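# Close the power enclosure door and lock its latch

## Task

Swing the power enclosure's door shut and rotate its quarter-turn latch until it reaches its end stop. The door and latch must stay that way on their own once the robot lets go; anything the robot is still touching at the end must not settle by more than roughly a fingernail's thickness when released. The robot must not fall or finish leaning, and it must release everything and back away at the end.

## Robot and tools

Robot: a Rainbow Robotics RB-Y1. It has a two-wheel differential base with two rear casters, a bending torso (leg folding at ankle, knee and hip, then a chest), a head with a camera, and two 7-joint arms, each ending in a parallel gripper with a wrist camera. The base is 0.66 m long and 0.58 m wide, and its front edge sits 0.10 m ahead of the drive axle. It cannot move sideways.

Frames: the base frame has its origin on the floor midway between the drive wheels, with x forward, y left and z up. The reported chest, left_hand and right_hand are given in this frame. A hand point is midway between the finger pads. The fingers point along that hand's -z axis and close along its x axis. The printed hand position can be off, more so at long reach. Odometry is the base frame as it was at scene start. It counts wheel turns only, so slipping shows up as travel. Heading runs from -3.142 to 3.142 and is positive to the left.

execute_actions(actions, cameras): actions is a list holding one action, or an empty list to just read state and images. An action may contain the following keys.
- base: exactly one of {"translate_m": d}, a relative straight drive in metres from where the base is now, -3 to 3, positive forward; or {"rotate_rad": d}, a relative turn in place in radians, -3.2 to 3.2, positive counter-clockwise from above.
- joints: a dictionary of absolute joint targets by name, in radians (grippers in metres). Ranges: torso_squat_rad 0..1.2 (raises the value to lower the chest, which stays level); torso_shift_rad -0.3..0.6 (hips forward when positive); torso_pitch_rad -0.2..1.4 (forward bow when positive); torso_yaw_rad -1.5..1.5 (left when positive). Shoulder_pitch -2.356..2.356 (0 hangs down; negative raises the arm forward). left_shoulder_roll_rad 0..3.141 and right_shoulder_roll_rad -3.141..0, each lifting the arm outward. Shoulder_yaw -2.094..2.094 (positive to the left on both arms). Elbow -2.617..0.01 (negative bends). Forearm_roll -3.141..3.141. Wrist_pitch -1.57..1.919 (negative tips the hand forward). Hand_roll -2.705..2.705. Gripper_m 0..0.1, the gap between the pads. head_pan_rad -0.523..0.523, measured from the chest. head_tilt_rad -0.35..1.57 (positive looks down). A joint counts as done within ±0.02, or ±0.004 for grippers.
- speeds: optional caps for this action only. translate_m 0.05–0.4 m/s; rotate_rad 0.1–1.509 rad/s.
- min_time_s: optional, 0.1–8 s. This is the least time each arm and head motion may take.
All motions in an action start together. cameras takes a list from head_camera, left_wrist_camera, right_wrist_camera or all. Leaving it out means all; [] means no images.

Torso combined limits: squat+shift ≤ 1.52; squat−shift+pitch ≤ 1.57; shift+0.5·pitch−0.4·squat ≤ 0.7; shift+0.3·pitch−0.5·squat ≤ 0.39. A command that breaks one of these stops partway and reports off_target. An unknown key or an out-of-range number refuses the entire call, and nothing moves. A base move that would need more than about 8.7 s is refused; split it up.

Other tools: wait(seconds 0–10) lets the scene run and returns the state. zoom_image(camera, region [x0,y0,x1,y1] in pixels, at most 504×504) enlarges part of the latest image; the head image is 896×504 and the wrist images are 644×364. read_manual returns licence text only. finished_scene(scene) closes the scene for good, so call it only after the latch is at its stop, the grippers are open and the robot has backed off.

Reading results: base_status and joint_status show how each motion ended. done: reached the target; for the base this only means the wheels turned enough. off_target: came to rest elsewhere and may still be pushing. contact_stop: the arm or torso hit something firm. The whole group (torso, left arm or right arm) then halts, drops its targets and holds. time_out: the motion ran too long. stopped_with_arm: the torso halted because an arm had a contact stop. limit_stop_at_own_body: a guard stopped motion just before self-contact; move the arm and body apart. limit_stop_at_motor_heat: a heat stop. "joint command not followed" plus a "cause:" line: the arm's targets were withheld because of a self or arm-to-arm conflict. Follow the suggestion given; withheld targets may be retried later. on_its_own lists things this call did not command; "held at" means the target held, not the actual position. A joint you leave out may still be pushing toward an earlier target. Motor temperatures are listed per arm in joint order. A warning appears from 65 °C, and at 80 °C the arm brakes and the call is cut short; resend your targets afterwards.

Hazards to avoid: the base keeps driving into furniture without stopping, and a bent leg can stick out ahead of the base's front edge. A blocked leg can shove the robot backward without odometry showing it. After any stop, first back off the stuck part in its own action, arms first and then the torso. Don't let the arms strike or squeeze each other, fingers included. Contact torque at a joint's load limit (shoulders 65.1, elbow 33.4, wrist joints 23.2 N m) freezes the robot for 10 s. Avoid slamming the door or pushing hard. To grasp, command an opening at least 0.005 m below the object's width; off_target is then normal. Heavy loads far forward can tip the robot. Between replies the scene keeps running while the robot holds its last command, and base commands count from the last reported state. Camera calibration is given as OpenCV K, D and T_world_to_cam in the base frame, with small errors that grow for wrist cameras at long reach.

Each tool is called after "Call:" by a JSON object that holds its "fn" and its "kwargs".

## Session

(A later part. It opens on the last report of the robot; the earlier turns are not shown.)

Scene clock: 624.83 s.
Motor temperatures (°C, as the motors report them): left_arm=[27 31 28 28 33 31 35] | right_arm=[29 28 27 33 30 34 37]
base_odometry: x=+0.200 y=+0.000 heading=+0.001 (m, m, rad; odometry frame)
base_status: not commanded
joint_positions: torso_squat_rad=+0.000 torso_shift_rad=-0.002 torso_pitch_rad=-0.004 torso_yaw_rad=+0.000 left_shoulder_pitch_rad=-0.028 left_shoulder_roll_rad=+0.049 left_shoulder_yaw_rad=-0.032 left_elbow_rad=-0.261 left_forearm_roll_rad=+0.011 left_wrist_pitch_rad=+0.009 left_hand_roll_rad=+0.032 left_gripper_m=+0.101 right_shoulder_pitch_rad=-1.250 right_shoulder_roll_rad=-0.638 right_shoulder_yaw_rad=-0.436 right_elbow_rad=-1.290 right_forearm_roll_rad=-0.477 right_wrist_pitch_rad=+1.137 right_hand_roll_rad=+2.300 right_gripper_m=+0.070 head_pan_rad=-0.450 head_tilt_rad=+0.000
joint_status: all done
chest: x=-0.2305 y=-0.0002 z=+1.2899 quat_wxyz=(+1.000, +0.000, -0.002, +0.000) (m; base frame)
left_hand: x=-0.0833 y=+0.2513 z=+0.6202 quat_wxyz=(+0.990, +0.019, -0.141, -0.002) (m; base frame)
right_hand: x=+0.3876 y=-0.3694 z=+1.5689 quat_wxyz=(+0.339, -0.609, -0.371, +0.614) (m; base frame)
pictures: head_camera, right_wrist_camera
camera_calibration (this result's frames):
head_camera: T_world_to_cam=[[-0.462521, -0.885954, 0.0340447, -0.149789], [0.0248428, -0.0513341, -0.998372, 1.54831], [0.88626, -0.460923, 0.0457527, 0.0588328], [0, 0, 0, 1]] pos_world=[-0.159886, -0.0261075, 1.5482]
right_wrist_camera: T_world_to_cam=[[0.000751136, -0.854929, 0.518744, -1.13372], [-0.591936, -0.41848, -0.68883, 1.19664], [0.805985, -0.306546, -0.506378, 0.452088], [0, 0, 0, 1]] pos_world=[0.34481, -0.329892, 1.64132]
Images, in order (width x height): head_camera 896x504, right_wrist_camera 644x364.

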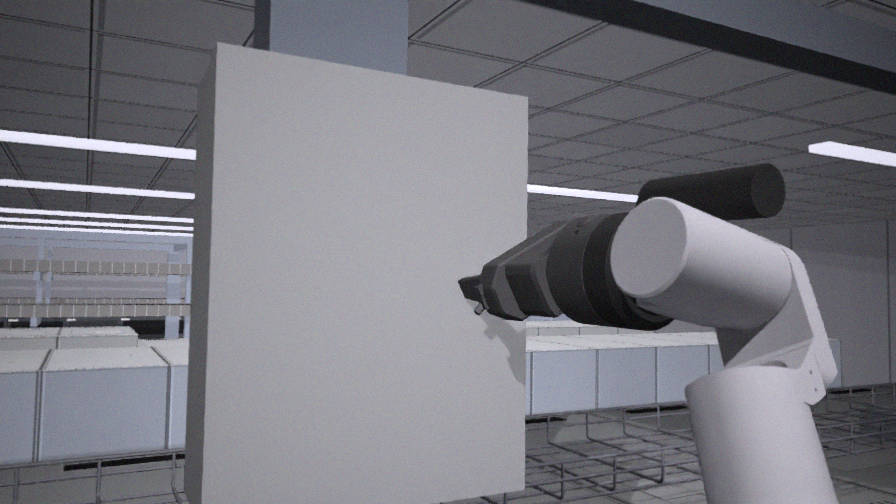

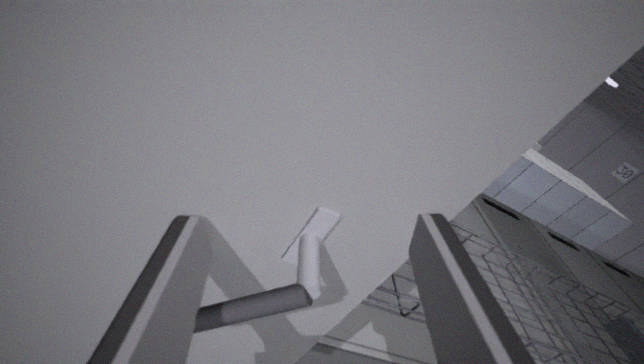

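Call:
{"fn": "execute_actions", "kwargs": {"actions": [{"joints": {"right_shoulder_pitch_rad": -1.2522, "right_shoulder_roll_rad": -0.6547, "right_shoulder_yaw_rad": -0.4353, "right_elbow_rad": -1.2698, "right_forearm_roll_rad": -0.4884, "right_wrist_pitch_rad": 1.1412, "right_hand_roll_rad": 2.7}, "min_time_s": 1.2}], "cameras": ["head_camera", "right_wrist_camera"]}}

Scene clock: 632.57 s.
Motor temperatures (°C, as the motors report them): left_arm=[27 31 28 28 33 31 35] | right_arm=[29 28 27 33 31 34 37]
base_odometry: x=+0.200 y=+0.000 heading=+0.001 (m, m, rad; odometry frame)
base_status: not commanded
joint_positions: torso_squat_rad=+0.000 torso_shift_rad=-0.002 torso_pitch_rad=-0.004 torso_yaw_rad=+0.000 left_shoulder_pitch_rad=-0.028 left_shoulder_roll_rad=+0.049 left_shoulder_yaw_rad=-0.032 left_elbow_rad=-0.261 left_forearm_roll_rad=+0.011 left_wrist_pitch_rad=+0.009 left_hand_roll_rad=+0.032 left_gripper_m=+0.101 right_shoulder_pitch_rad=-1.255 right_shoulder_roll_rad=-0.653 right_shoulder_yaw_rad=-0.435 right_elbow_rad=-1.273 right_forearm_roll_rad=-0.490 right_wrist_pitch_rad=+1.142 right_hand_roll_rad=+2.700 right_gripper_m=+0.071 head_pan_rad=-0.450 head_tilt_rad=+0.000
joint_status: all done
chest: x=-0.2305 y=-0.0001 z=+1.2899 quat_wxyz=(+1.000, +0.000, -0.002, +0.000) (m; base frame)
left_hand: x=-0.0834 y=+0.2514 z=+0.6201 quat_wxyz=(+0.990, +0.019, -0.141, -0.002) (m; base frame)
right_hand: x=+0.3873 y=-0.3742 z=+1.5691 quat_wxyz=(+0.214, -0.667, -0.245, +0.671) (m; base frame)
pictures: head_camera, right_wrist_camera
camera_calibration (this result's frames):
head_camera: T_world_to_cam=[[-0.46238, -0.886022, 0.0342135, -0.149851], [0.0247589, -0.0514724, -0.998367, 1.5483], [0.886336, -0.460778, 0.0457367, 0.0589148], [0, 0, 0, 1]] pos_world=[-0.15984, -0.0259302, 1.5482]
right_wrist_camera: T_world_to_cam=[[-0.00843116, -0.590896, 0.806703, -1.48735], [-0.589205, -0.648878, -0.48145, 0.78191], [0.807939, -0.479373, -0.342688, 0.128671], [0, 0, 0, 1]] pos_world=[0.344207, -0.309823, 1.62039]
Images, in order (width x height): head_camera 896x504, right_wrist_camera 644x364.

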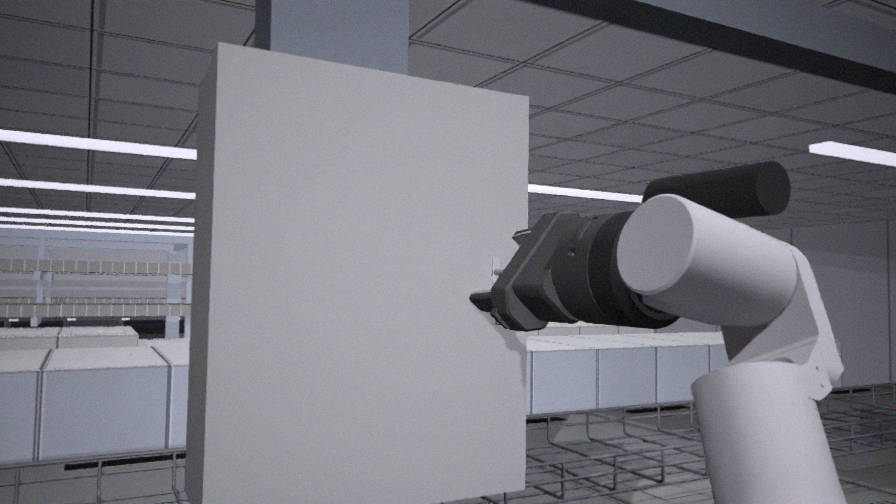

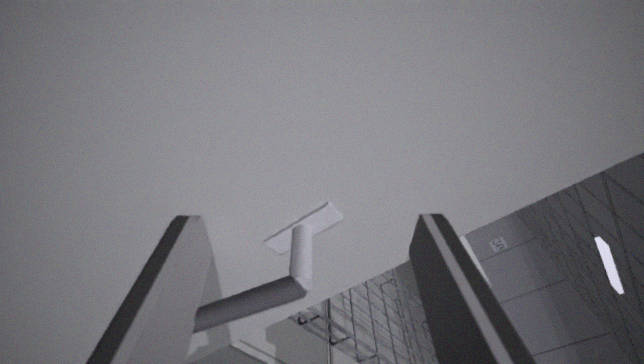

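Call:
{"fn": "execute_actions", "kwargs": {"actions": [{"joints": {"right_shoulder_pitch_rad": -1.2366, "right_shoulder_roll_rad": -0.6786, "right_shoulder_yaw_rad": -0.4458, "right_elbow_rad": -1.2559, "right_forearm_roll_rad": -0.5197, "right_wrist_pitch_rad": 1.1333, "right_hand_roll_rad": 2.7}, "min_time_s": 1.2}], "cameras": ["head_camera", "right_wrist_camera"]}}

Scene clock: 639.03 s.
Motor temperatures (°C, as the motors report them): left_arm=[27 31 28 28 33 31 35] | right_arm=[28 28 27 33 32 34 37]
base_odometry: x=+0.200 y=+0.000 heading=+0.001 (m, m, rad; odometry frame)
base_status: not commanded
joint_positions: torso_squat_rad=+0.000 torso_shift_rad=-0.001 torso_pitch_rad=-0.003 torso_yaw_rad=+0.001 left_shoulder_pitch_rad=-0.028 left_shoulder_roll_rad=+0.049 left_shoulder_yaw_rad=-0.032 left_elbow_rad=-0.261 left_forearm_roll_rad=+0.011 left_wrist_pitch_rad=+0.009 left_hand_roll_rad=+0.032 left_gripper_m=+0.101 right_shoulder_pitch_rad=-1.243 right_shoulder_roll_rad=-0.675 right_shoulder_yaw_rad=-0.444 right_elbow_rad=-1.260 right_forearm_roll_rad=-0.522 right_wrist_pitch_rad=+1.133 right_hand_roll_rad=+2.700 right_gripper_m=+0.071 head_pan_rad=-0.450 head_tilt_rad=+0.000
joint_status: all done
chest: x=-0.2300 y=+0.0004 z=+1.2899 quat_wxyz=(+1.000, +0.000, -0.002, +0.000) (m; base frame)
left_hand: x=-0.0835 y=+0.2515 z=+0.6199 quat_wxyz=(+0.990, +0.018, -0.140, -0.002) (m; base frame)
right_hand: x=+0.3867 y=-0.3841 z=+1.5667 quat_wxyz=(+0.220, -0.664, -0.252, +0.669) (m; base frame)
pictures: head_camera, right_wrist_camera
camera_calibration (this result's frames):
head_camera: T_world_to_cam=[[-0.461856, -0.886257, 0.0351704, -0.150331], [0.0241861, -0.0522226, -0.998343, 1.54815], [0.886625, -0.46024, 0.0455544, 0.0590507], [0, 0, 0, 1]] pos_world=[-0.159231, -0.025206, 1.54818]
right_wrist_camera: T_world_to_cam=[[-0.00736847, -0.606372, 0.795147, -1.47956], [-0.588095, -0.640489, -0.493881, 0.796207], [0.808758, -0.471261, -0.351885, 0.140834], [0, 0, 0, 1]] pos_world=[0.343443, -0.320831, 1.61925]
Images, in order (width x height): head_camera 896x504, right_wrist_camera 644x364.

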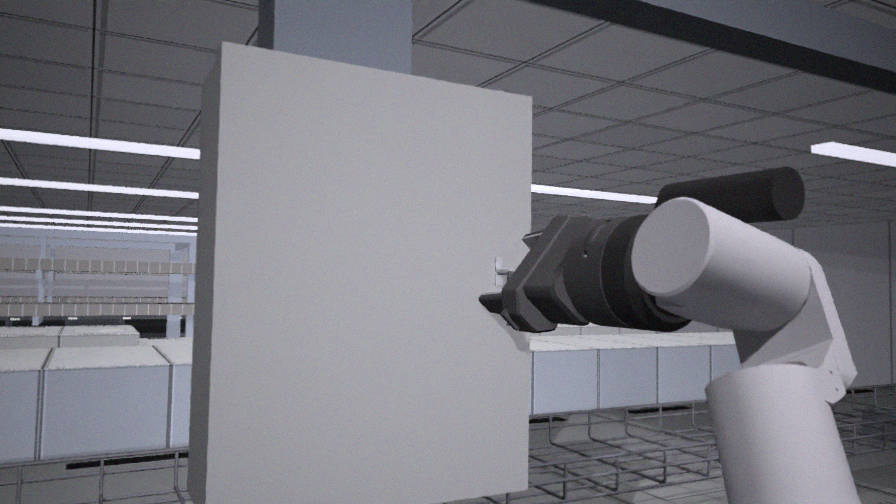

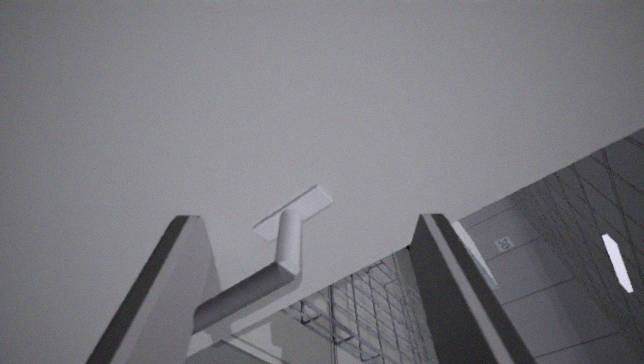

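Call:
{"fn": "execute_actions", "kwargs": {"actions": [{"joints": {"right_shoulder_pitch_rad": -1.234, "right_shoulder_roll_rad": -0.692, "right_shoulder_yaw_rad": -0.4495, "right_elbow_rad": -1.239, "right_forearm_roll_rad": -0.535, "right_wrist_pitch_rad": 1.1255, "right_hand_roll_rad": 2.7}, "min_time_s": 0.8}], "cameras": ["head_camera", "right_wrist_camera"]}}

Scene clock: 644.47 s.
Motor temperatures (°C, as the motors report them): left_arm=[27 31 28 28 33 31 35] | right_arm=[28 29 27 34 33 34 37]
base_odometry: x=+0.200 y=+0.000 heading=+0.001 (m, m, rad; odometry frame)
base_status: not commanded
joint_positions: torso_squat_rad=+0.000 torso_shift_rad=-0.002 torso_pitch_rad=-0.004 torso_yaw_rad=+0.001 left_shoulder_pitch_rad=-0.028 left_shoulder_roll_rad=+0.049 left_shoulder_yaw_rad=-0.032 left_elbow_rad=-0.261 left_forearm_roll_rad=+0.011 left_wrist_pitch_rad=+0.009 left_hand_roll_rad=+0.032 left_gripper_m=+0.101 right_shoulder_pitch_rad=-1.241 right_shoulder_roll_rad=-0.686 right_shoulder_yaw_rad=-0.446 right_elbow_rad=-1.244 right_forearm_roll_rad=-0.539 right_wrist_pitch_rad=+1.126 right_hand_roll_rad=+2.699 right_gripper_m=+0.072 head_pan_rad=-0.450 head_tilt_rad=+0.000
joint_status: all done
chest: x=-0.2303 y=+0.0010 z=+1.2899 quat_wxyz=(+1.000, -0.001, -0.002, +0.001) (m; base frame)
left_hand: x=-0.0836 y=+0.2515 z=+0.6197 quat_wxyz=(+0.990, +0.018, -0.141, -0.002) (m; base frame)
right_hand: x=+0.3871 y=-0.3876 z=+1.5661 quat_wxyz=(+0.223, -0.662, -0.257, +0.668) (m; base frame)
pictures: head_camera, right_wrist_camera
camera_calibration (this result's frames):
head_camera: T_world_to_cam=[[-0.461582, -0.886374, 0.0358247, -0.150676], [0.0245283, -0.0531211, -0.998287, 1.54819], [0.886758, -0.459913, 0.046261, 0.0586942], [0, 0, 0, 1]] pos_world=[-0.159571, -0.0243191, 1.54822]
right_wrist_camera: T_world_to_cam=[[-0.00479041, -0.616089, 0.787662, -1.47422], [-0.586749, -0.636096, -0.501107, 0.806381], [0.809755, -0.46456, -0.358442, 0.151082], [0, 0, 0, 1]] pos_world=[0.343742, -0.325126, 1.61942]
Images, in order (width x height): head_camera 896x504, right_wrist_camera 644x364.

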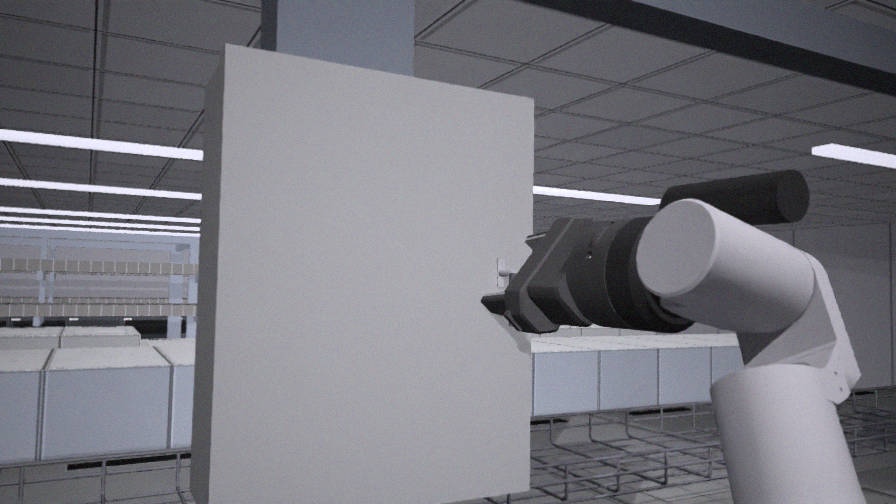

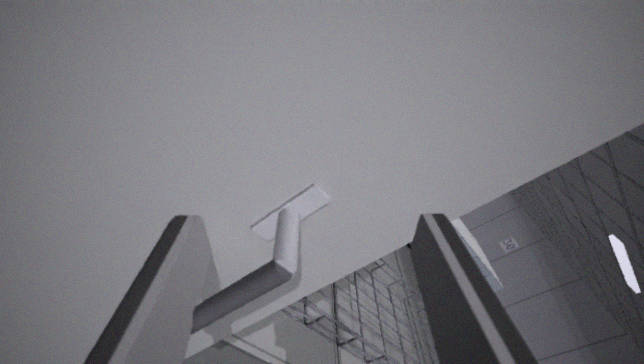

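Call:
{"fn": "execute_actions", "kwargs": {"actions": [{"joints": {"right_shoulder_pitch_rad": -1.2415, "right_shoulder_roll_rad": -0.6544, "right_shoulder_yaw_rad": -0.4405, "right_elbow_rad": -1.335, "right_forearm_roll_rad": -0.49, "right_wrist_pitch_rad": 1.1904, "right_hand_roll_rad": 2.2}, "min_time_s": 0.8}], "cameras": ["head_camera", "right_wrist_camera"]}}

Scene clock: 653.53 s.
Motor temperatures (°C, as the motors report them): left_arm=[27 31 28 28 33 31 35] | right_arm=[28 30 27 34 38 34 37]
base_odometry: x=+0.200 y=+0.000 heading=+0.001 (m, m, rad; odometry frame)
base_status: not commanded
joint_positions: torso_squat_rad=+0.000 torso_shift_rad=-0.001 torso_pitch_rad=-0.003 torso_yaw_rad=+0.001 left_shoulder_pitch_rad=-0.028 left_shoulder_roll_rad=+0.049 left_shoulder_yaw_rad=-0.032 left_elbow_rad=-0.261 left_forearm_roll_rad=+0.011 left_wrist_pitch_rad=+0.009 left_hand_roll_rad=+0.032 left_gripper_m=+0.101 right_shoulder_pitch_rad=-1.248 right_shoulder_roll_rad=-0.678 right_shoulder_yaw_rad=-0.444 right_elbow_rad=-1.254 right_forearm_roll_rad=-0.539 right_wrist_pitch_rad=+1.132 right_hand_roll_rad=+2.689 right_gripper_m=+0.071 head_pan_rad=-0.450 head_tilt_rad=+0.000
joint_status: right_shoulder_roll_rad contact_stop_at_right_forearm_roll_rad (moved +0.008 of +0.031); right_elbow_rad contact_stop_at_right_forearm_roll_rad (moved -0.011 of -0.091); right_forearm_roll_rad contact_stop (moved +0.000 of +0.049); right_wrist_pitch_rad contact_stop_at_right_forearm_roll_rad (moved +0.006 of +0.064); right_hand_roll_rad contact_stop_at_right_forearm_roll_rad (moved -0.010 of -0.499); the others done
on_its_own: right_shoulder_roll_rad is held at -0.680, not at your -0.654, since a contact_stop; right_elbow_rad is held at -1.252, not at your -1.335, since a contact_stop; right_forearm_roll_rad is held at -0.538, not at your -0.490, since a contact_stop; right_wrist_pitch_rad is held at +1.131, not at your +1.190, since a contact_stop; right_hand_roll_rad is held at +2.689, not at your +2.200, since a contact_stop
chest: x=-0.2298 y=-0.0002 z=+1.2899 quat_wxyz=(+1.000, +0.000, -0.001, +0.000) (m; base frame)
left_hand: x=-0.0834 y=+0.2514 z=+0.6200 quat_wxyz=(+0.990, +0.019, -0.140, -0.002) (m; base frame)
right_hand: x=+0.3865 y=-0.3826 z=+1.5690 quat_wxyz=(+0.221, -0.662, -0.263, +0.666) (m; base frame)
pictures: head_camera, right_wrist_camera
camera_calibration (this result's frames):
head_camera: T_world_to_cam=[[-0.462203, -0.886101, 0.0345602, -0.150023], [0.0237184, -0.051312, -0.998401, 1.54808], [0.886457, -0.460644, 0.0447334, 0.0596084], [0, 0, 0, 1]] pos_world=[-0.158899, -0.0260418, 1.54812]
right_wrist_camera: T_world_to_cam=[[-0.00250685, -0.622207, 0.782849, -1.46908], [-0.577191, -0.638382, -0.509234, 0.818915], [0.816605, -0.45313, -0.357532, 0.155266], [0, 0, 0, 1]] pos_world=[0.342196, -0.320936, 1.6226]
Images, in order (width x height): head_camera 896x504, right_wrist_camera 644x364.

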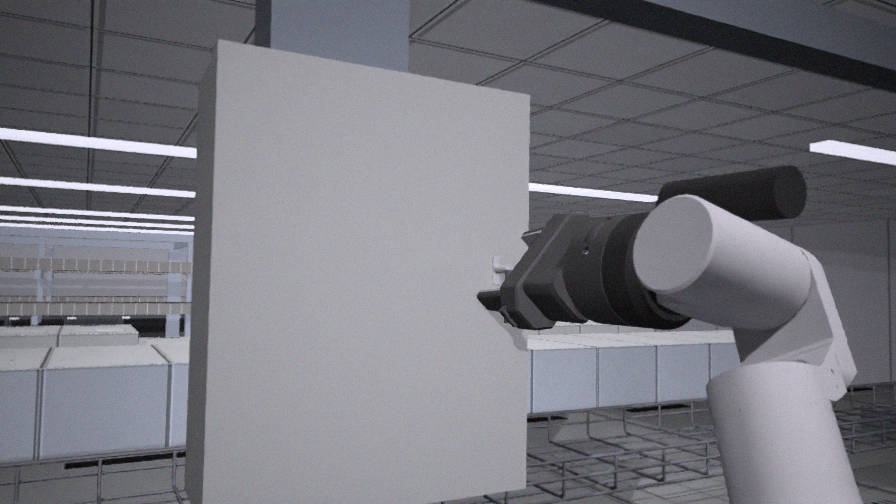

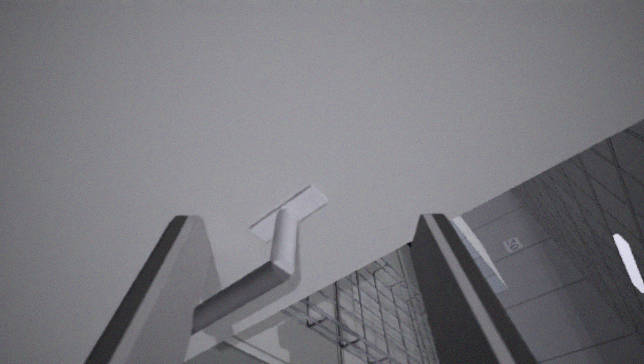

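Call:
{"fn": "execute_actions", "kwargs": {"actions": [{"joints": {"right_hand_roll_rad": 2.2, "right_elbow_rad": -1.30, "right_wrist_pitch_rad": 1.16}, "min_time_s": 0.8}], "cameras": ["head_camera", "right_wrist_camera"]}}

Scene clock: 658.60 s.
Motor temperatures (°C, as the motors report them): left_arm=[27 31 28 28 33 31 35] | right_arm=[28 30 27 34 37 34 37]
base_odometry: x=+0.200 y=+0.000 heading=+0.001 (m, m, rad; odometry frame)
base_status: not commanded
joint_positions: torso_squat_rad=+0.000 torso_shift_rad=+0.000 torso_pitch_rad=-0.001 torso_yaw_rad=+0.001 left_shoulder_pitch_rad=-0.028 left_shoulder_roll_rad=+0.049 left_shoulder_yaw_rad=-0.032 left_elbow_rad=-0.261 left_forearm_roll_rad=+0.011 left_wrist_pitch_rad=+0.009 left_hand_roll_rad=+0.032 left_gripper_m=+0.101 right_shoulder_pitch_rad=-1.246 right_shoulder_roll_rad=-0.680 right_shoulder_yaw_rad=-0.444 right_elbow_rad=-1.300 right_forearm_roll_rad=-0.538 right_wrist_pitch_rad=+1.160 right_hand_roll_rad=+2.200 right_gripper_m=+0.070 head_pan_rad=-0.450 head_tilt_rad=+0.000
joint_status: all done
on_its_own: right_shoulder_roll_rad is held at -0.680, not at your -0.654, since a contact_stop; right_forearm_roll_rad is held at -0.538, not at your -0.490, since a contact_stop
chest: x=-0.2283 y=-0.0008 z=+1.2899 quat_wxyz=(+1.000, +0.001, +0.000, +0.000) (m; base frame)
left_hand: x=-0.0835 y=+0.2514 z=+0.6199 quat_wxyz=(+0.990, +0.019, -0.139, -0.002) (m; base frame)
right_hand: x=+0.3794 y=-0.3796 z=+1.5762 quat_wxyz=(+0.367, -0.585, -0.412, +0.594) (m; base frame)
pictures: head_camera, right_wrist_camera
camera_calibration (this result's frames):
head_camera: T_world_to_cam=[[-0.462121, -0.886137, 0.0347035, -0.150103], [0.0215614, -0.0503482, -0.998499, 1.54765], [0.886555, -0.460679, 0.0423733, 0.0610759], [0, 0, 0, 1]] pos_world=[-0.156882, -0.0269545, 1.54795]
right_wrist_camera: T_world_to_cam=[[0.0184814, -0.908242, 0.418036, -1.01435], [-0.58277, -0.349525, -0.733629, 1.28579], [0.812427, -0.23006, -0.535756, 0.532181], [0, 0, 0, 1]] pos_world=[0.33571, -0.349424, 1.65245]
Images, in order (width x height): head_camera 896x504, right_wrist_camera 644x364.

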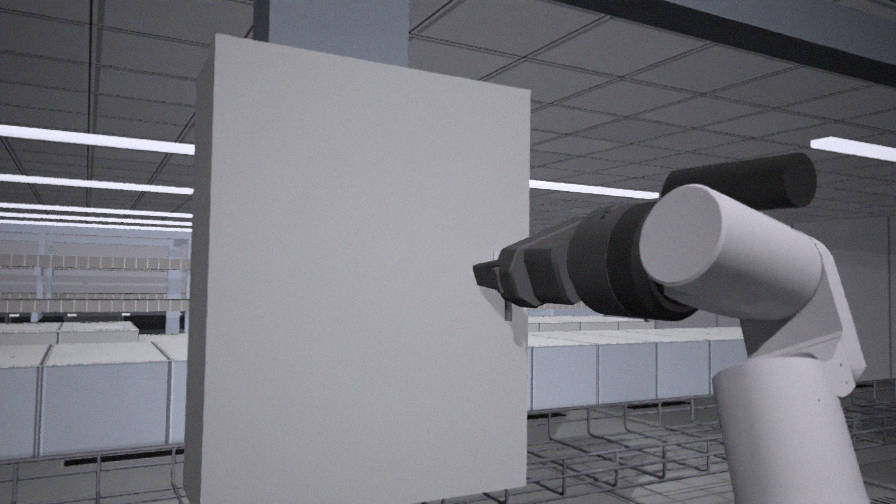

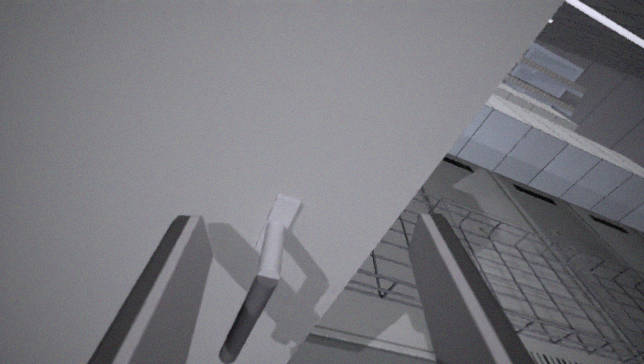

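The hand is free. Backing the base away to clear the door and check the result.

Call:
{"fn": "execute_actions", "kwargs": {"actions": [{"base": {"translate_m": -0.18}, "joints": {"head_pan_rad": -0.35}}], "cameras": ["head_camera", "right_wrist_camera"]}}

Scene clock: 663.00 s.
Motor temperatures (°C, as the motors report them): left_arm=[27 31 28 28 33 31 35] | right_arm=[28 29 27 34 36 34 37]
base_odometry: x=+0.020 y=+0.000 heading=+0.001 (m, m, rad; odometry frame)
base_status: done
joint_positions: torso_squat_rad=+0.000 torso_shift_rad=+0.000 torso_pitch_rad=-0.001 torso_yaw_rad=+0.000 left_shoulder_pitch_rad=-0.027 left_shoulder_roll_rad=+0.049 left_shoulder_yaw_rad=-0.032 left_elbow_rad=-0.261 left_forearm_roll_rad=+0.011 left_wrist_pitch_rad=+0.009 left_hand_roll_rad=+0.032 left_gripper_m=+0.101 right_shoulder_pitch_rad=-1.246 right_shoulder_roll_rad=-0.680 right_shoulder_yaw_rad=-0.444 right_elbow_rad=-1.300 right_forearm_roll_rad=-0.538 right_wrist_pitch_rad=+1.160 right_hand_roll_rad=+2.200 right_gripper_m=+0.070 head_pan_rad=-0.350 head_tilt_rad=+0.000
joint_status: all done
on_its_own: right_shoulder_roll_rad is held at -0.680, not at your -0.654, since a contact_stop; right_forearm_roll_rad is held at -0.538, not at your -0.490, since a contact_stop
chest: x=-0.2282 y=-0.0009 z=+1.2899 quat_wxyz=(+1.000, +0.001, +0.000, +0.000) (m; base frame)
left_hand: x=-0.0835 y=+0.2514 z=+0.6199 quat_wxyz=(+0.990, +0.019, -0.139, -0.002) (m; base frame)
right_hand: x=+0.3794 y=-0.3798 z=+1.5761 quat_wxyz=(+0.367, -0.585, -0.412, +0.594) (m; base frame)
pictures: head_camera, right_wrist_camera
camera_calibration (this result's frames):
head_camera: T_world_to_cam=[[-0.371419, -0.927815, 0.0347379, -0.131468], [0.0264427, -0.0479698, -0.998499, 1.54865], [0.928089, -0.369943, 0.0423508, 0.0696522], [0, 0, 0, 1]] pos_world=[-0.154424, -0.0219226, 1.54794]
right_wrist_camera: T_world_to_cam=[[0.0182158, -0.908241, 0.41805, -1.01445], [-0.582941, -0.349347, -0.733578, 1.28573], [0.81231, -0.230336, -0.535815, 0.53207], [0, 0, 0, 1]] pos_world=[0.335778, -0.349645, 1.65237]
Images, in order (width x height): head_camera 896x504, right_wrist_camera 644x364.

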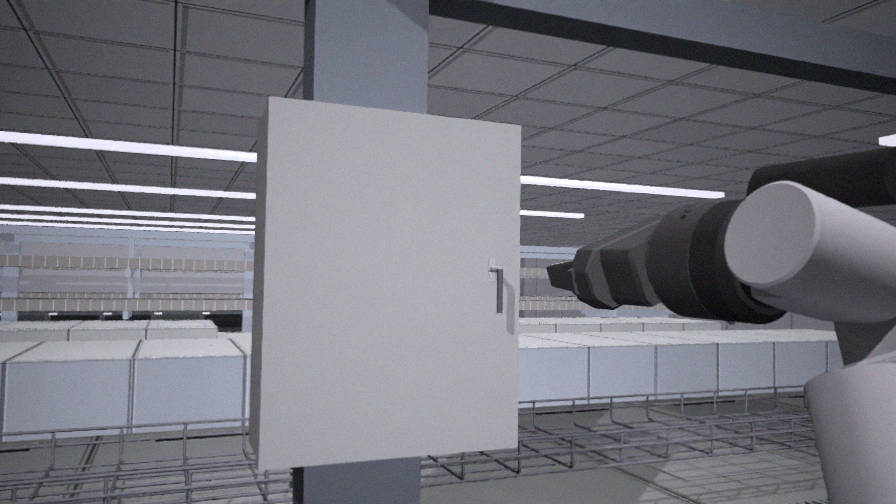

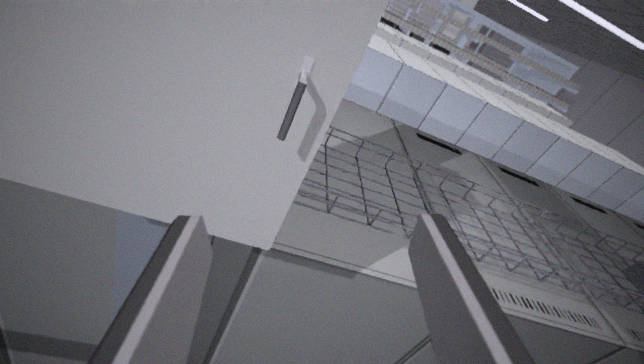

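Call:
{"fn": "zoom_image", "kwargs": {"camera": "head_camera", "region": [450, 240, 550, 340]}}

Region (450, 240, 550, 340) of head_camera's 896x504 image, scaled by 5.040, with more detail than that image has.

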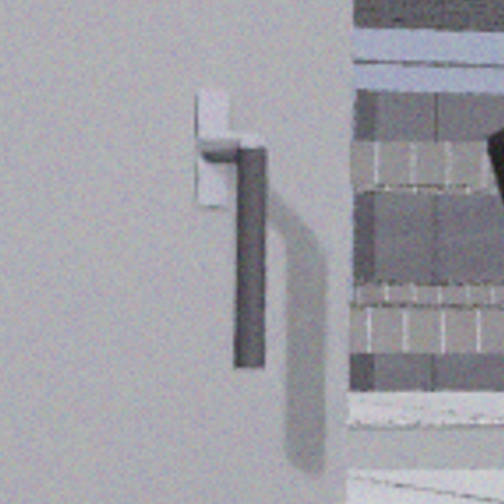

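The lever is vertical at its stop, the door is shut, and the robot is clear.

Call:
{"fn": "finished_scene", "kwargs": {"scene": 1}}

The scene is finished: the task was done.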